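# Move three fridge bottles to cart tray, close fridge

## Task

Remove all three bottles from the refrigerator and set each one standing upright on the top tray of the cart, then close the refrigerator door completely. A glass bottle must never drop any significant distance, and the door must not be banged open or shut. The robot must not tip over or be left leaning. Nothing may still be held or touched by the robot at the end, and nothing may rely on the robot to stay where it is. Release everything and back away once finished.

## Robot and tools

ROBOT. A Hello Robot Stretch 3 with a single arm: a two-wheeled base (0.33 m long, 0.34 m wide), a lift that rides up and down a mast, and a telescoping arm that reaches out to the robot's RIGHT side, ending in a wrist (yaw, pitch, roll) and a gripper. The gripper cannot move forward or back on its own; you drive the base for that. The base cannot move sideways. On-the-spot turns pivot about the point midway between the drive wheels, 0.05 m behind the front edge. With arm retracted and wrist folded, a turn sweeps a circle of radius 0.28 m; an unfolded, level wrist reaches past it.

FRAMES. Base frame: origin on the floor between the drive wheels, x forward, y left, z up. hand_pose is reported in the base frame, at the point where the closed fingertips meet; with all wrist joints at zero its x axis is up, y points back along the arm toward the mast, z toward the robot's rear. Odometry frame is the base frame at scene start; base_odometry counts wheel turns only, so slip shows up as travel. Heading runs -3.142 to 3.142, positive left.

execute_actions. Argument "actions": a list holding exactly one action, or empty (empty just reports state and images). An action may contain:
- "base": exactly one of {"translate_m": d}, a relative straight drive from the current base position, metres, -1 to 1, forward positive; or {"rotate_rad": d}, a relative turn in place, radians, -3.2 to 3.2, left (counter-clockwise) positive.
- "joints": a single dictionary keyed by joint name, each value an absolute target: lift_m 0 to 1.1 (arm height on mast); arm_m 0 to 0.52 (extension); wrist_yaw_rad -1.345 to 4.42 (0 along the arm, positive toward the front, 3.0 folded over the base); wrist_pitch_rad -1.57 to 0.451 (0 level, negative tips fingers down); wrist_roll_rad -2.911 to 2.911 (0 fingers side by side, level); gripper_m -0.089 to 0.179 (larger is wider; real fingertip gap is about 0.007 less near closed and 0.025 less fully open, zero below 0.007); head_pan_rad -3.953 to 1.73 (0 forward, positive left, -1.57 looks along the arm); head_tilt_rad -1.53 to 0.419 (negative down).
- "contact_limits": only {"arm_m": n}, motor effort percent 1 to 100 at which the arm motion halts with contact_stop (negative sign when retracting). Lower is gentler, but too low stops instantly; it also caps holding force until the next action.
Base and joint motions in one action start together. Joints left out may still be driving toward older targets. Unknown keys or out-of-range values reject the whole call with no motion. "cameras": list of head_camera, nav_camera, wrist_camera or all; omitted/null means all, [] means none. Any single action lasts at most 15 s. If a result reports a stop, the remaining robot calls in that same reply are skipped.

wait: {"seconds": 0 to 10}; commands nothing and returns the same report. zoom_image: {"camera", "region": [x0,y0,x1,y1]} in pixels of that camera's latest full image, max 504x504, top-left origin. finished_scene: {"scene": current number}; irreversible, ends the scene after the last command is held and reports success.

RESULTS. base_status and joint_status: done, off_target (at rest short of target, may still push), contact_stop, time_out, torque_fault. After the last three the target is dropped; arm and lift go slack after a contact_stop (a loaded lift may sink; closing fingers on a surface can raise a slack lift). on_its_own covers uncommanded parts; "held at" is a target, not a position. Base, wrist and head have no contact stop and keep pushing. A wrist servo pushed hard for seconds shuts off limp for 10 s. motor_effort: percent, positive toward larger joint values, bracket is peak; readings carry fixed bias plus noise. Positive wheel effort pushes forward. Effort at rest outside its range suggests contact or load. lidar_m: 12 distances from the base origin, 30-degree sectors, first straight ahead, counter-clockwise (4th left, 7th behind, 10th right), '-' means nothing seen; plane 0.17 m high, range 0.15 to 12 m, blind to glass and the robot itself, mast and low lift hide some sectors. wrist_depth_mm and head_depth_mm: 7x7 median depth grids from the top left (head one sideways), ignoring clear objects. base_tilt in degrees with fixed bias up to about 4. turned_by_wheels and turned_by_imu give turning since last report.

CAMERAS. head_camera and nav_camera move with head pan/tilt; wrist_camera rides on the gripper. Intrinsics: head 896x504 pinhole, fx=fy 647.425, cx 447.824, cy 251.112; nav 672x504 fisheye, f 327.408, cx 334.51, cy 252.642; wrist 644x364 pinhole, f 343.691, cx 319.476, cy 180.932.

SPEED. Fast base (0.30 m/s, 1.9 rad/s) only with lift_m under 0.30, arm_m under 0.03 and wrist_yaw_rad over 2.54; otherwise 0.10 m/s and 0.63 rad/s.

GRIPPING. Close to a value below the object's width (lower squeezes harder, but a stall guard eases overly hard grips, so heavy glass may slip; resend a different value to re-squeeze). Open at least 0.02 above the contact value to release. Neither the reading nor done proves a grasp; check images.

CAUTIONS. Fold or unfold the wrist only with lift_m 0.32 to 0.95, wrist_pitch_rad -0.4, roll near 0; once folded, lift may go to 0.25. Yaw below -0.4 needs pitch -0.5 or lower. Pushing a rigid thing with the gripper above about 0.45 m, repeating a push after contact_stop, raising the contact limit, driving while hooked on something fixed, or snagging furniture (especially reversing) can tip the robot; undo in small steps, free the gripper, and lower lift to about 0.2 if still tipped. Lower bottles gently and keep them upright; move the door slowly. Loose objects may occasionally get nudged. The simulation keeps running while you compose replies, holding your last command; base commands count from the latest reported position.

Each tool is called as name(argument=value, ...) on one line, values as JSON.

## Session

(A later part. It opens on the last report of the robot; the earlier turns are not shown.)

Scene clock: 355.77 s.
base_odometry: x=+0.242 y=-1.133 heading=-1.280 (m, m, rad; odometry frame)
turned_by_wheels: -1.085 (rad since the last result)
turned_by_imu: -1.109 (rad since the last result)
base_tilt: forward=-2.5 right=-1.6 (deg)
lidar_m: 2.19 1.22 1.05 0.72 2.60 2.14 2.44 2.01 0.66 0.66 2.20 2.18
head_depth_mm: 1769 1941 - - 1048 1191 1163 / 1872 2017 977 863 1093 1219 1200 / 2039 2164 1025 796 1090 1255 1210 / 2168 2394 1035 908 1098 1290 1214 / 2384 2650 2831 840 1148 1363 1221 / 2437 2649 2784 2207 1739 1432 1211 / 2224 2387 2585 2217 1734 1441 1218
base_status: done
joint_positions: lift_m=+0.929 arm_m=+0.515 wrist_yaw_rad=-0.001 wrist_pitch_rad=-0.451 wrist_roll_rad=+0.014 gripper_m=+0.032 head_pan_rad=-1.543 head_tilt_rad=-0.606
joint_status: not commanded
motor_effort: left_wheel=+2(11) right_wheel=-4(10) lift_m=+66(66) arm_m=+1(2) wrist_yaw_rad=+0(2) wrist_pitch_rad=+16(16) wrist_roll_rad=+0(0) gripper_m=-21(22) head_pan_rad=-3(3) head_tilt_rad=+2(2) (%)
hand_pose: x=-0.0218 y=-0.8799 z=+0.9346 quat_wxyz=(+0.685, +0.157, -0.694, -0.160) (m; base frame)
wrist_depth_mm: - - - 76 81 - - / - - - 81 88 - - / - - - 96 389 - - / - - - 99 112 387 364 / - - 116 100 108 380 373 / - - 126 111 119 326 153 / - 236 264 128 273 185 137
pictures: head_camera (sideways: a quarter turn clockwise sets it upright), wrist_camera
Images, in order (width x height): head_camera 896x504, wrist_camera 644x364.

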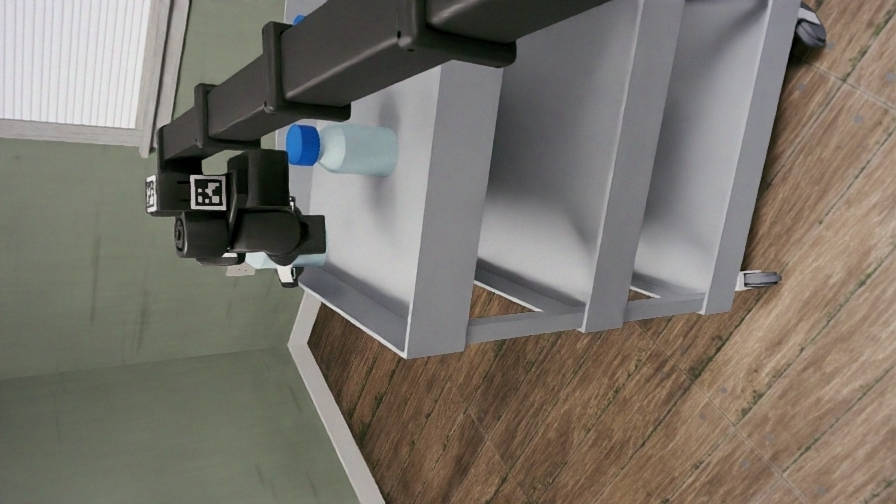

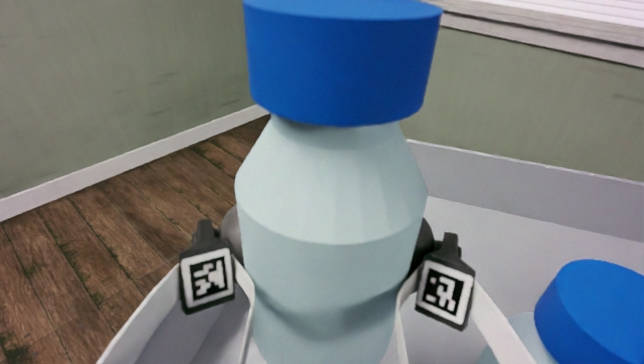

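execute_actions(actions=[{"joints":{"lift_m":0.819}}], cameras=["wrist_camera"])

Scene clock: 360.57 s.
base_odometry: x=+0.242 y=-1.133 heading=-1.280 (m, m, rad; odometry frame)
turned_by_wheels: +0.000 (rad since the last result)
turned_by_imu: +0.000 (rad since the last result)
base_tilt: forward=-2.5 right=-1.7 (deg)
lidar_m: 2.18 1.22 1.05 0.73 2.60 2.13 2.44 2.01 0.66 0.66 2.20 2.19
head_depth_mm: 1775 1950 971 809 - - 1178 / 1878 2112 1100 - 1071 1217 1205 / 2034 2258 - 800 1087 1257 1207 / 2182 2480 1146 906 1090 1288 1205 / 2391 2719 2881 841 1152 1362 1220 / 2440 2646 2822 2195 1732 1438 1216 / 2206 2419 2585 2239 1732 1438 1230
base_status: not commanded
joint_positions: lift_m=+0.820 arm_m=+0.515 wrist_yaw_rad=-0.001 wrist_pitch_rad=-0.442 wrist_roll_rad=+0.014 gripper_m=+0.032 head_pan_rad=-1.543 head_tilt_rad=-0.606
joint_status: all done
motor_effort: left_wheel=+3(3) right_wheel=-3(3) lift_m=+21(63) arm_m=+1(2) wrist_yaw_rad=+1(1) wrist_pitch_rad=+13(16) wrist_roll_rad=+0(0) gripper_m=-22(23) head_pan_rad=-3(3) head_tilt_rad=+2(2) (%)
hand_pose: x=-0.0218 y=-0.8810 z=+0.8269 quat_wxyz=(+0.685, +0.154, -0.694, -0.157) (m; base frame)
wrist_depth_mm: - - - 75 82 - - / - - - 79 84 327 309 / - - 228 88 313 337 322 / - 171 211 97 111 276 259 / 141 176 114 99 106 229 119 / 142 175 126 110 118 194 120 / 147 163 161 128 164 161 123
pictures: wrist_camera
Images, in order (width x height): wrist_camera 644x364.

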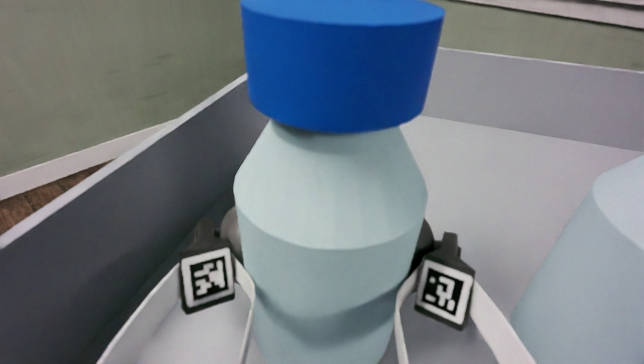

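execute_actions(actions=[{"joints":{"gripper_m":0.108}}], cameras=[])

execute_actions(actions=[{"joints":{"lift_m":0.91,"arm_m":0.39}}], cameras=["head_camera","wrist_camera"])

Scene clock: 363.57 s.
base_odometry: x=+0.242 y=-1.133 heading=-1.280 (m, m, rad; odometry frame)
turned_by_wheels: +0.000 (rad since the last result)
turned_by_imu: +0.000 (rad since the last result)
base_tilt: forward=-2.5 right=-1.7 (deg)
lidar_m: 2.19 1.22 1.05 0.72 2.60 2.14 2.44 2.01 0.66 0.66 2.20 2.18
head_depth_mm: 1783 1947 972 811 - - 1179 / 1915 2069 1100 - 1066 1219 1205 / 2020 2251 - 799 1090 1249 1213 / 2196 2466 1142 908 1096 1286 1204 / 2389 2668 2879 841 1152 1364 1217 / 2415 2668 2804 2214 1738 1433 1220 / 2215 2401 2584 2171 1746 1445 1221
base_status: not commanded
joint_positions: lift_m=+0.820 arm_m=+0.515 wrist_yaw_rad=-0.001 wrist_pitch_rad=-0.425 wrist_roll_rad=+0.014 gripper_m=+0.108 head_pan_rad=-1.543 head_tilt_rad=-0.606
joint_status: all done
motor_effort: left_wheel=+2(3) right_wheel=-3(2) lift_m=+21(21) arm_m=+2(1) wrist_yaw_rad=+0(1) wrist_pitch_rad=+8(13) wrist_roll_rad=+0(0) gripper_m=+1(96) head_pan_rad=-3(3) head_tilt_rad=+1(2) (%)
hand_pose: x=-0.0218 y=-0.8832 z=+0.8306 quat_wxyz=(+0.686, +0.148, -0.696, -0.151) (m; base frame)
wrist_depth_mm: - - - 90 107 - - / - - - 81 88 331 314 / - - 233 89 325 345 323 / - 176 212 102 120 288 279 / 143 168 119 103 113 240 119 / 141 163 183 114 162 201 119 / 143 167 165 133 168 168 121
pictures: none
No camera images: the call's "cameras" was empty. Leave "cameras" out to get every camera's image.

Scene clock: 365.73 s.
base_odometry: x=+0.242 y=-1.133 heading=-1.280 (m, m, rad; odometry frame)
turned_by_wheels: +0.000 (rad since the last result)
turned_by_imu: +0.000 (rad since the last result)
base_tilt: forward=-2.6 right=-1.7 (deg)
lidar_m: 2.19 1.22 1.05 0.73 2.60 2.14 2.45 2.01 0.66 0.66 2.20 2.19
head_depth_mm: 1782 1943 1073 - 1064 1184 1162 / 1889 2073 - 824 1084 1218 1206 / 2038 2224 - 796 1087 1253 1206 / 2191 2434 1072 904 1088 1292 1216 / 2390 2707 2813 840 1155 1361 1212 / 2433 2645 2749 2230 1722 1430 1227 / 2228 2408 2580 2201 1742 1436 1232
base_status: not commanded
joint_positions: lift_m=+0.909 arm_m=+0.390 wrist_yaw_rad=-0.001 wrist_pitch_rad=-0.424 wrist_roll_rad=+0.014 gripper_m=+0.108 head_pan_rad=-1.543 head_tilt_rad=-0.606
joint_status: all done
motor_effort: left_wheel=+3(2) right_wheel=-3(2) lift_m=+62(70) arm_m=-3(3) wrist_yaw_rad=+1(0) wrist_pitch_rad=+7(8) wrist_roll_rad=+0(0) gripper_m=+1(1) head_pan_rad=-2(3) head_tilt_rad=+1(2) (%)
hand_pose: x=-0.0217 y=-0.7589 z=+0.9206 quat_wxyz=(+0.687, +0.148, -0.696, -0.150) (m; base frame)
wrist_depth_mm: - - - - - - - / - - - - - - - / - - - 254 506 447 456 / - - 393 260 438 237 442 / - - 342 281 365 243 371 / - - 302 299 308 313 289 / - 249 262 265 268 264 273
pictures: head_camera (sideways: a quarter turn clockwise sets it upright), wrist_camera
Images, in order (width x height): head_camera 896x504, wrist_camera 644x364.

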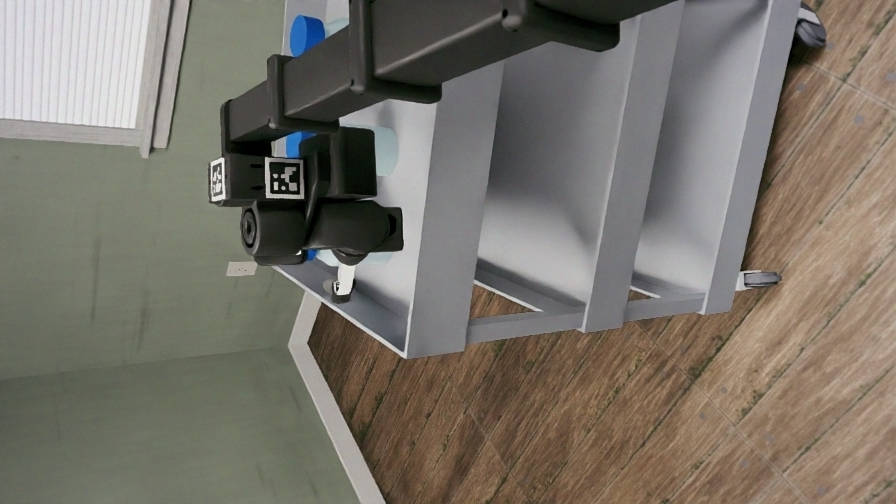

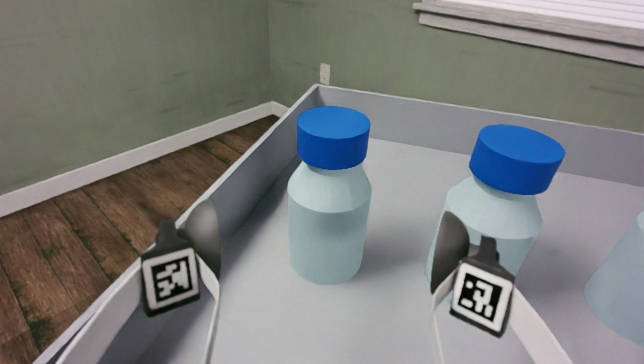

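execute_actions(actions=[{"base":{"rotate_rad":-0.95},"joints":{"arm_m":0.3,"gripper_m":0.0,"wrist_pitch_rad":0.0}}], cameras=[])

execute_actions(actions=[{"base":{"rotate_rad":-1.94},"joints":{"arm_m":0.41,"lift_m":0.6,"head_pan_rad":-1.7,"head_tilt_rad":-0.75}}])

Scene clock: 374.50 s.
base_odometry: x=+0.242 y=-1.133 heading=-2.230 (m, m, rad; odometry frame)
turned_by_wheels: -0.950 (rad since the last result)
turned_by_imu: -0.972 (rad since the last result)
base_tilt: forward=-2.5 right=-1.6 (deg)
lidar_m: 2.19 2.18 2.06 1.21 0.88 0.72 2.59 2.14 2.30 2.00 0.66 0.66
head_depth_mm: 1931 2160 2388 - 1682 1412 1199 / 1859 2066 - 2055 1713 1413 1208 / 1794 2016 - 2007 1732 1427 1211 / 1781 1989 2241 2100 1731 1426 1214 / 1709 1926 2151 2191 1744 1427 1219 / 1681 1860 2069 835 1043 1207 1197 / 1634 1821 1923 798 1109 1184 1149
base_status: done
joint_positions: lift_m=+0.909 arm_m=+0.300 wrist_yaw_rad=+0.000 wrist_pitch_rad=-0.028 wrist_roll_rad=+0.014 gripper_m=+0.000 head_pan_rad=-1.543 head_tilt_rad=-0.606
joint_status: all done
motor_effort: left_wheel=+2(11) right_wheel=-2(7) lift_m=+62(62) arm_m=-3(5) wrist_yaw_rad=+0(0) wrist_pitch_rad=+9(9) wrist_roll_rad=+0(0) gripper_m=-3(95) head_pan_rad=-3(2) head_tilt_rad=+3(2) (%)
hand_pose: x=-0.0215 y=-0.7007 z=+1.0167 quat_wxyz=(+0.702, +0.010, -0.712, -0.010) (m; base frame)
wrist_depth_mm: - - - - - - - / - - - - - - - / - - - - - - - / - - - - - - - / - - - - - - - / 564 - - - - - - / 556 - - - - - -
pictures: none
No camera images: the call's "cameras" was empty. Leave "cameras" out to get every camera's image.

Scene clock: 378.50 s.
base_odometry: x=+0.242 y=-1.133 heading=+2.113 (m, m, rad; odometry frame)
turned_by_wheels: -1.940 (rad since the last result)
turned_by_imu: -1.984 (rad since the last result)
base_tilt: forward=-2.6 right=-1.7 (deg)
lidar_m: 2.13 0.69 0.66 0.68 2.18 2.21 1.92 1.21 0.73 0.74 2.59 2.14
head_depth_mm: 753 908 1158 1537 1526 1310 1142 / 651 767 933 1194 1480 1335 - / 614 703 814 975 1307 1301 1155 / 2125 2473 2314 - 1539 1316 1156 / 2394 2763 2386 1831 1534 1326 1152 / 2638 2874 2325 1848 1550 1326 1162 / 2537 2757 2332 1851 1542 1337 1154
base_status: done
joint_positions: lift_m=+0.601 arm_m=+0.410 wrist_yaw_rad=+0.000 wrist_pitch_rad=-0.027 wrist_roll_rad=+0.014 gripper_m=+0.000 head_pan_rad=-1.693 head_tilt_rad=-0.741
joint_status: all done
motor_effort: left_wheel=+3(9) right_wheel=-3(7) lift_m=+19(56) arm_m=+2(2) wrist_yaw_rad=+0(0) wrist_pitch_rad=+8(9) wrist_roll_rad=+0(0) gripper_m=-3(3) head_pan_rad=-3(13) head_tilt_rad=-2(11) (%)
hand_pose: x=-0.0214 y=-0.8102 z=+0.7083 quat_wxyz=(+0.702, +0.010, -0.712, -0.010) (m; base frame)
wrist_depth_mm: - - - - - - - / - - - - - - - / - - - - - - - / - - - - - - - / - - - - - - - / - - - - - - - / - - - - - - -
pictures: head_camera (sideways: a quarter turn clockwise sets it upright), nav_camera (sideways: a quarter turn counterclockwise sets it upright), wrist_camera
Images, in order (width x height): head_camera 896x504, nav_camera 672x504, wrist_camera 644x364.

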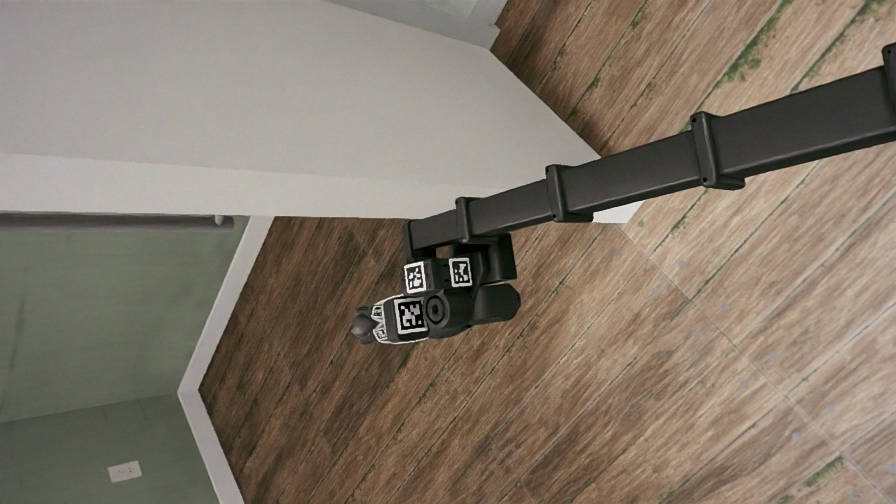

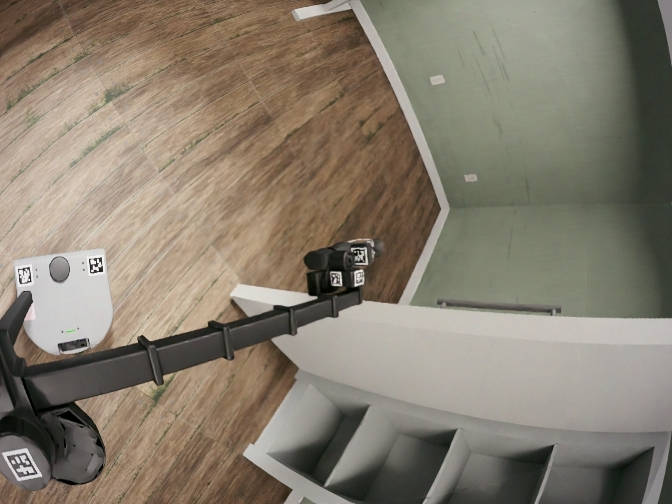

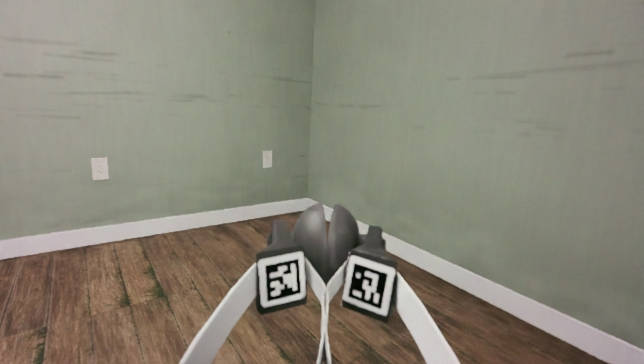

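execute_actions(actions=[{"base":{"translate_m":-0.15},"joints":{"wrist_yaw_rad":-0.36,"head_pan_rad":-1.8}}])

Scene clock: 402.33 s.
base_odometry: x=+0.320 y=-1.262 heading=+2.113 (m, m, rad; odometry frame)
turned_by_wheels: +0.000 (rad since the last result)
turned_by_imu: +0.000 (rad since the last result)
base_tilt: forward=-2.5 right=-1.7 (deg)
lidar_m: 2.27 0.76 0.73 0.75 2.09 2.11 1.79 1.09 0.62 2.10 2.68 2.25
head_depth_mm: 549 618 659 753 1453 1309 1147 / 841 881 908 959 1016 1261 1188 / 1707 1922 2174 1756 1533 - 1132 / 1830 2087 2245 1900 1513 1307 1146 / 1973 2300 2371 - 1528 1324 1160 / 2176 2527 2316 1865 1538 1319 1155 / 2368 2725 2338 1864 1558 1322 1162
base_status: done
joint_positions: lift_m=+0.601 arm_m=+0.410 wrist_yaw_rad=-0.359 wrist_pitch_rad=-0.028 wrist_roll_rad=+0.014 gripper_m=+0.000 head_pan_rad=-1.793 head_tilt_rad=-0.741
joint_status: all done
motor_effort: left_wheel=+2(32) right_wheel=-2(33) lift_m=+20(20) arm_m=+2(3) wrist_yaw_rad=-1(49) wrist_pitch_rad=+8(9) wrist_roll_rad=+0(0) gripper_m=-2(8) head_pan_rad=-3(11) head_tilt_rad=-3(4) (%)
hand_pose: x=-0.1111 y=-0.7939 z=+0.7082 quat_wxyz=(+0.689, -0.117, -0.702, -0.135) (m; base frame)
wrist_depth_mm: - - - - - 506 354 / - - - - - 499 353 / - - - - - 498 352 / - - - - - 495 351 / - - - - - 489 350 / - - - - - 494 348 / - - - - - 490 348
pictures: head_camera (sideways: a quarter turn clockwise sets it upright), nav_camera (sideways: a quarter turn counterclockwise sets it upright), wrist_camera
Images, in order (width x height): head_camera 896x504, nav_camera 672x504, wrist_camera 644x364.

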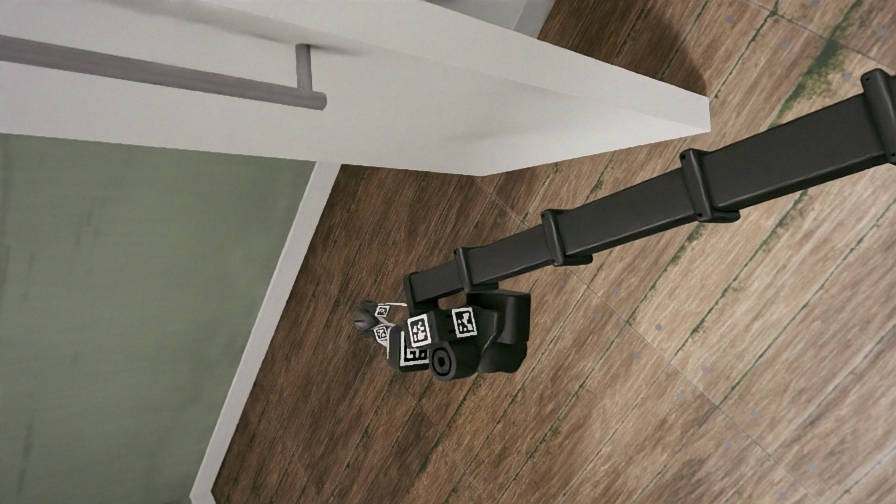

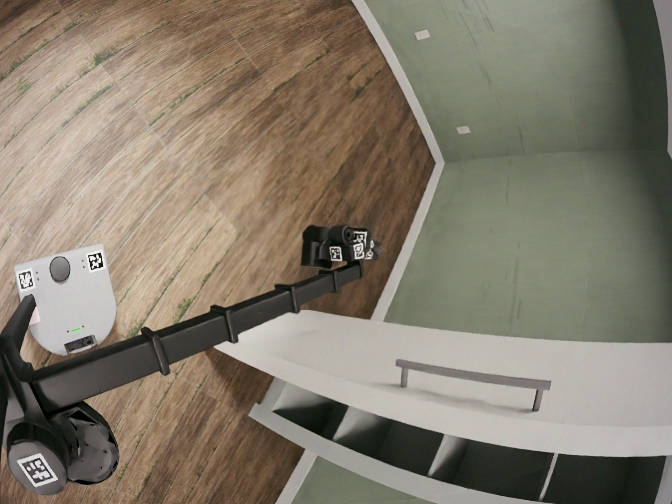

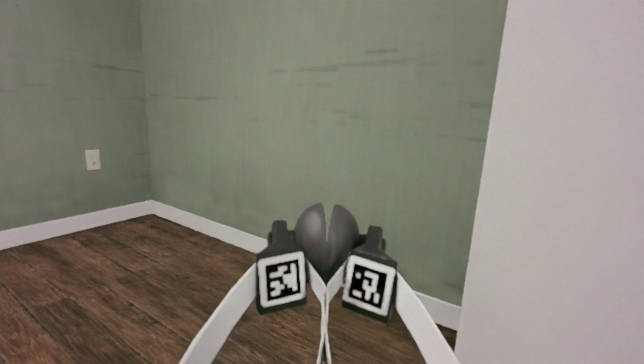

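The door was kicked and is swinging; let it settle.

wait(seconds=2.5)

Scene clock: 405.43 s.
base_odometry: x=+0.320 y=-1.262 heading=+2.113 (m, m, rad; odometry frame)
turned_by_wheels: +0.000 (rad since the last result)
turned_by_imu: +0.000 (rad since the last result)
base_tilt: forward=-2.5 right=-1.7 (deg)
lidar_m: 2.27 0.76 0.73 0.75 2.09 2.12 1.79 1.02 1.04 2.09 2.68 2.25
head_depth_mm: 902 1009 1138 1306 1460 1309 1152 / 981 1089 1230 1436 1537 1306 1179 / 1701 1897 2151 1811 1567 - 1133 / 1829 2108 2238 1922 1504 1322 1156 / 1982 2285 2378 - 1520 1318 1154 / 2169 2534 2353 1863 1550 1328 1154 / 2352 2777 2365 1862 1546 1326 1157
base_status: done
joint_positions: lift_m=+0.601 arm_m=+0.410 wrist_yaw_rad=-0.359 wrist_pitch_rad=-0.028 wrist_roll_rad=+0.014 gripper_m=+0.000 head_pan_rad=-1.793 head_tilt_rad=-0.741
joint_status: all done
motor_effort: left_wheel=+3(32) right_wheel=-3(33) lift_m=+19(20) arm_m=+2(3) wrist_yaw_rad=-1(49) wrist_pitch_rad=+8(9) wrist_roll_rad=+0(0) gripper_m=-2(8) head_pan_rad=-2(11) head_tilt_rad=-3(4) (%)
hand_pose: x=-0.1111 y=-0.7939 z=+0.7082 quat_wxyz=(+0.689, -0.117, -0.702, -0.135) (m; base frame)
wrist_depth_mm: - - - - - - 437 / - - - - - - 447 / - - - - - 524 457 / - - - - - 532 466 / - - - - - 543 476 / - - - - - 556 486 / - - - - - 563 489
wait: 2.50 s; at rest from the start
pictures: head_camera (sideways: a quarter turn clockwise sets it upright), nav_camera (sideways: a quarter turn counterclockwise sets it upright), wrist_camera
Images, in order (width x height): head_camera 896x504, nav_camera 672x504, wrist_camera 644x364.

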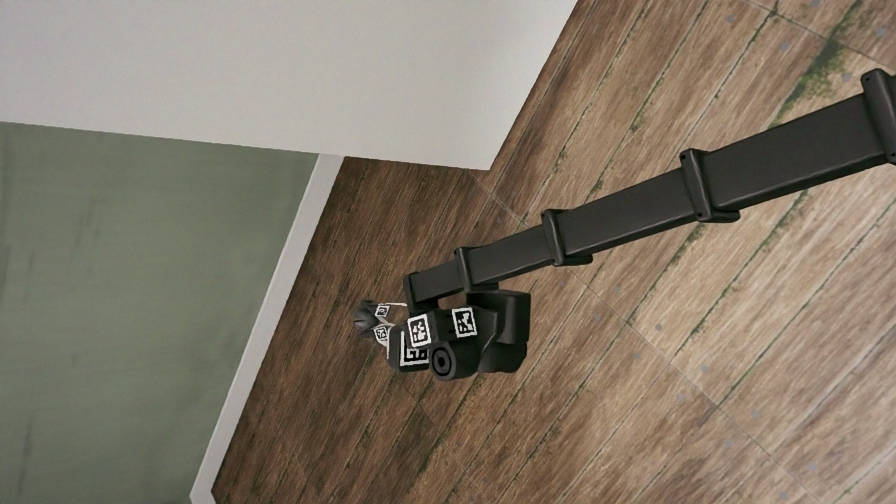

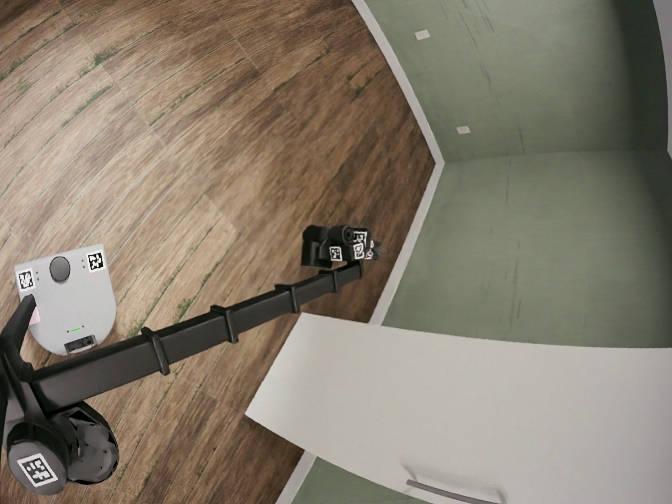

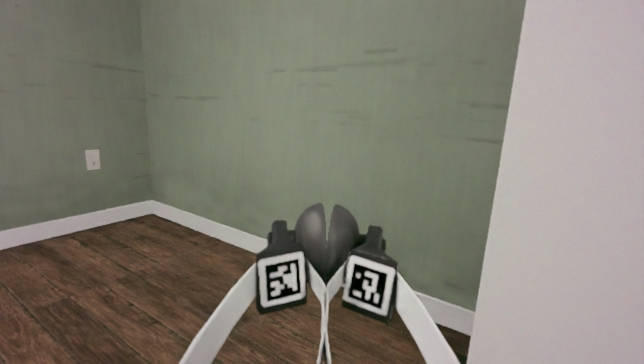

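wait(seconds=2)

Scene clock: 408.53 s.
base_odometry: x=+0.320 y=-1.262 heading=+2.113 (m, m, rad; odometry frame)
turned_by_wheels: +0.000 (rad since the last result)
turned_by_imu: +0.000 (rad since the last result)
base_tilt: forward=-2.5 right=-1.7 (deg)
lidar_m: 2.26 0.76 0.73 0.75 2.09 2.12 1.79 1.03 1.03 2.10 2.68 2.25
head_depth_mm: 906 1010 1142 1313 1466 1305 1145 / 980 1090 1232 1439 1537 1312 1180 / 1700 1924 2132 1785 1579 - 1127 / 1841 2104 2244 1914 1504 1317 1153 / 1984 2293 2373 - 1527 1315 1159 / 2146 2547 2353 1879 1549 1325 1164 / 2381 2733 2356 1891 1543 1325 1160
base_status: done
joint_positions: lift_m=+0.601 arm_m=+0.410 wrist_yaw_rad=-0.359 wrist_pitch_rad=-0.028 wrist_roll_rad=+0.014 gripper_m=+0.000 head_pan_rad=-1.793 head_tilt_rad=-0.741
joint_status: all done
motor_effort: left_wheel=+3(32) right_wheel=-2(33) lift_m=+20(20) arm_m=+1(3) wrist_yaw_rad=-1(49) wrist_pitch_rad=+8(9) wrist_roll_rad=+0(0) gripper_m=-2(8) head_pan_rad=-3(11) head_tilt_rad=-3(4) (%)
hand_pose: x=-0.1111 y=-0.7939 z=+0.7082 quat_wxyz=(+0.689, -0.117, -0.702, -0.135) (m; base frame)
wrist_depth_mm: - - - - - - 437 / - - - - - - 448 / - - - - - 522 451 / - - - - - 524 462 / - - - - - 541 470 / - - - - - 548 484 / - - - - - 564 489
wait: 2.00 s; at rest from the start
pictures: head_camera (sideways: a quarter turn clockwise sets it upright), nav_camera (sideways: a quarter turn counterclockwise sets it upright), wrist_camera
Images, in order (width x height): head_camera 896x504, nav_camera 672x504, wrist_camera 644x364.

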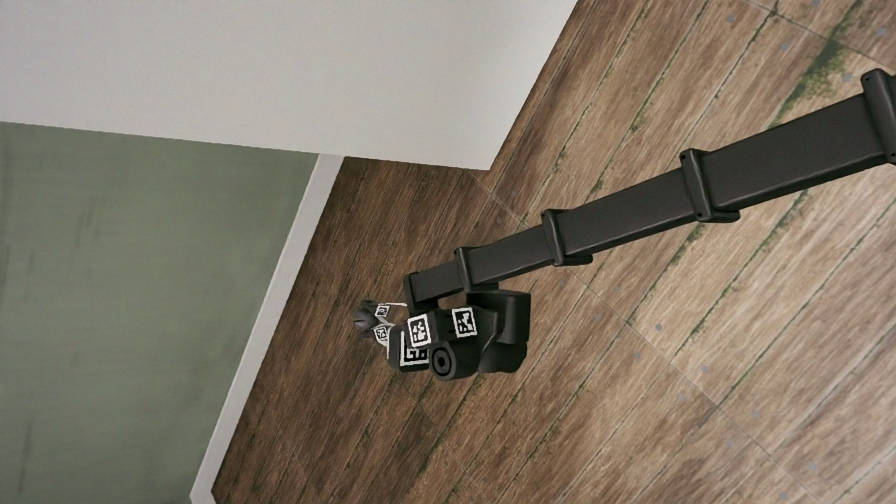

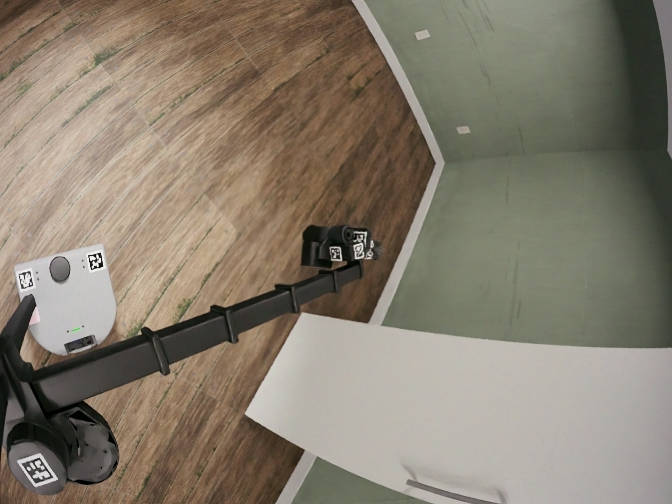

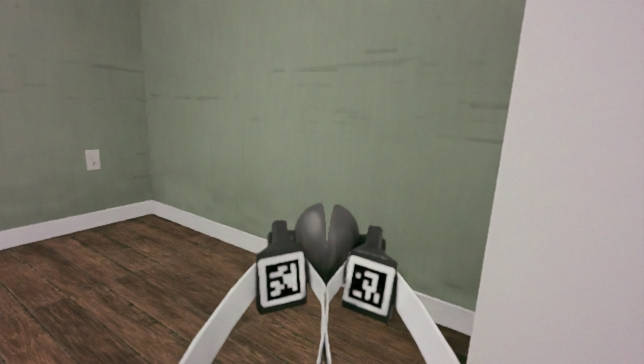

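execute_actions(actions=[{"joints":{"head_pan_rad":-2.2,"head_tilt_rad":-0.55}}], cameras=["head_camera"])

Scene clock: 421.37 s.
base_odometry: x=+0.320 y=-1.262 heading=+2.113 (m, m, rad; odometry frame)
turned_by_wheels: +0.000 (rad since the last result)
turned_by_imu: +0.000 (rad since the last result)
base_tilt: forward=-2.5 right=-1.7 (deg)
lidar_m: 2.27 0.76 0.73 0.75 2.09 2.11 1.79 1.02 1.04 2.10 2.68 2.25
head_depth_mm: 811 910 1599 1825 1767 1458 1233 / 835 920 1020 1155 1335 1457 1234 / 855 941 1055 1188 1379 1470 1231 / 876 969 1085 1237 1421 1483 1239 / 900 1001 1126 1272 1497 1483 1308 / 921 1034 1212 2099 1826 1571 1226 / 1564 1748 1979 2195 1893 1413 1257
base_status: not commanded
joint_positions: lift_m=+0.601 arm_m=+0.410 wrist_yaw_rad=-0.359 wrist_pitch_rad=-0.028 wrist_roll_rad=+0.014 gripper_m=+0.000 head_pan_rad=-2.193 head_tilt_rad=-0.557
joint_status: all done
motor_effort: left_wheel=+3(3) right_wheel=-3(2) lift_m=+20(19) arm_m=+2(1) wrist_yaw_rad=-1(2) wrist_pitch_rad=+9(9) wrist_roll_rad=+0(0) gripper_m=-3(3) head_pan_rad=-3(21) head_tilt_rad=+2(16) (%)
hand_pose: x=-0.1111 y=-0.7939 z=+0.7082 quat_wxyz=(+0.689, -0.117, -0.702, -0.135) (m; base frame)
wrist_depth_mm: - - - - - - 435 / - - - - - - 449 / - - - - - 525 454 / - - - - - 525 463 / - - - - - 537 477 / - - - - - 549 483 / - - - - - 570 488
pictures: head_camera (sideways: a quarter turn clockwise sets it upright)
Images, in order (width x height): head_camera 896x504.

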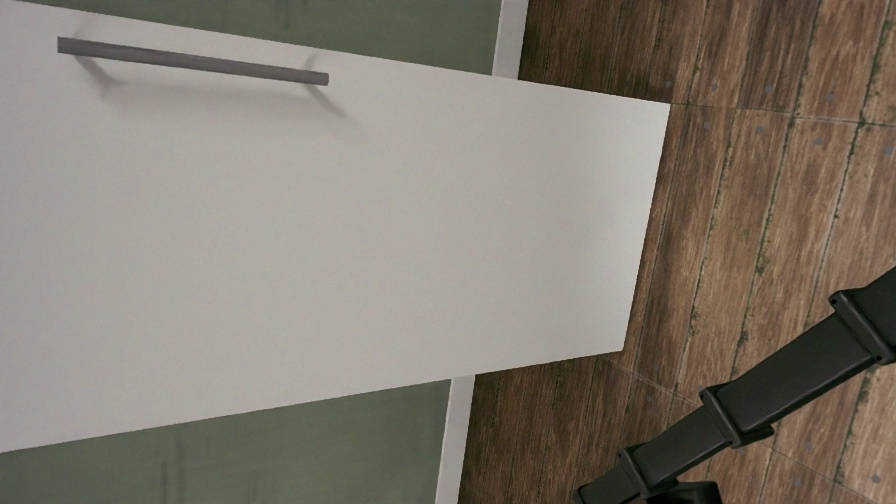

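finished_scene(scene=2)

The scene is finished: the task was done.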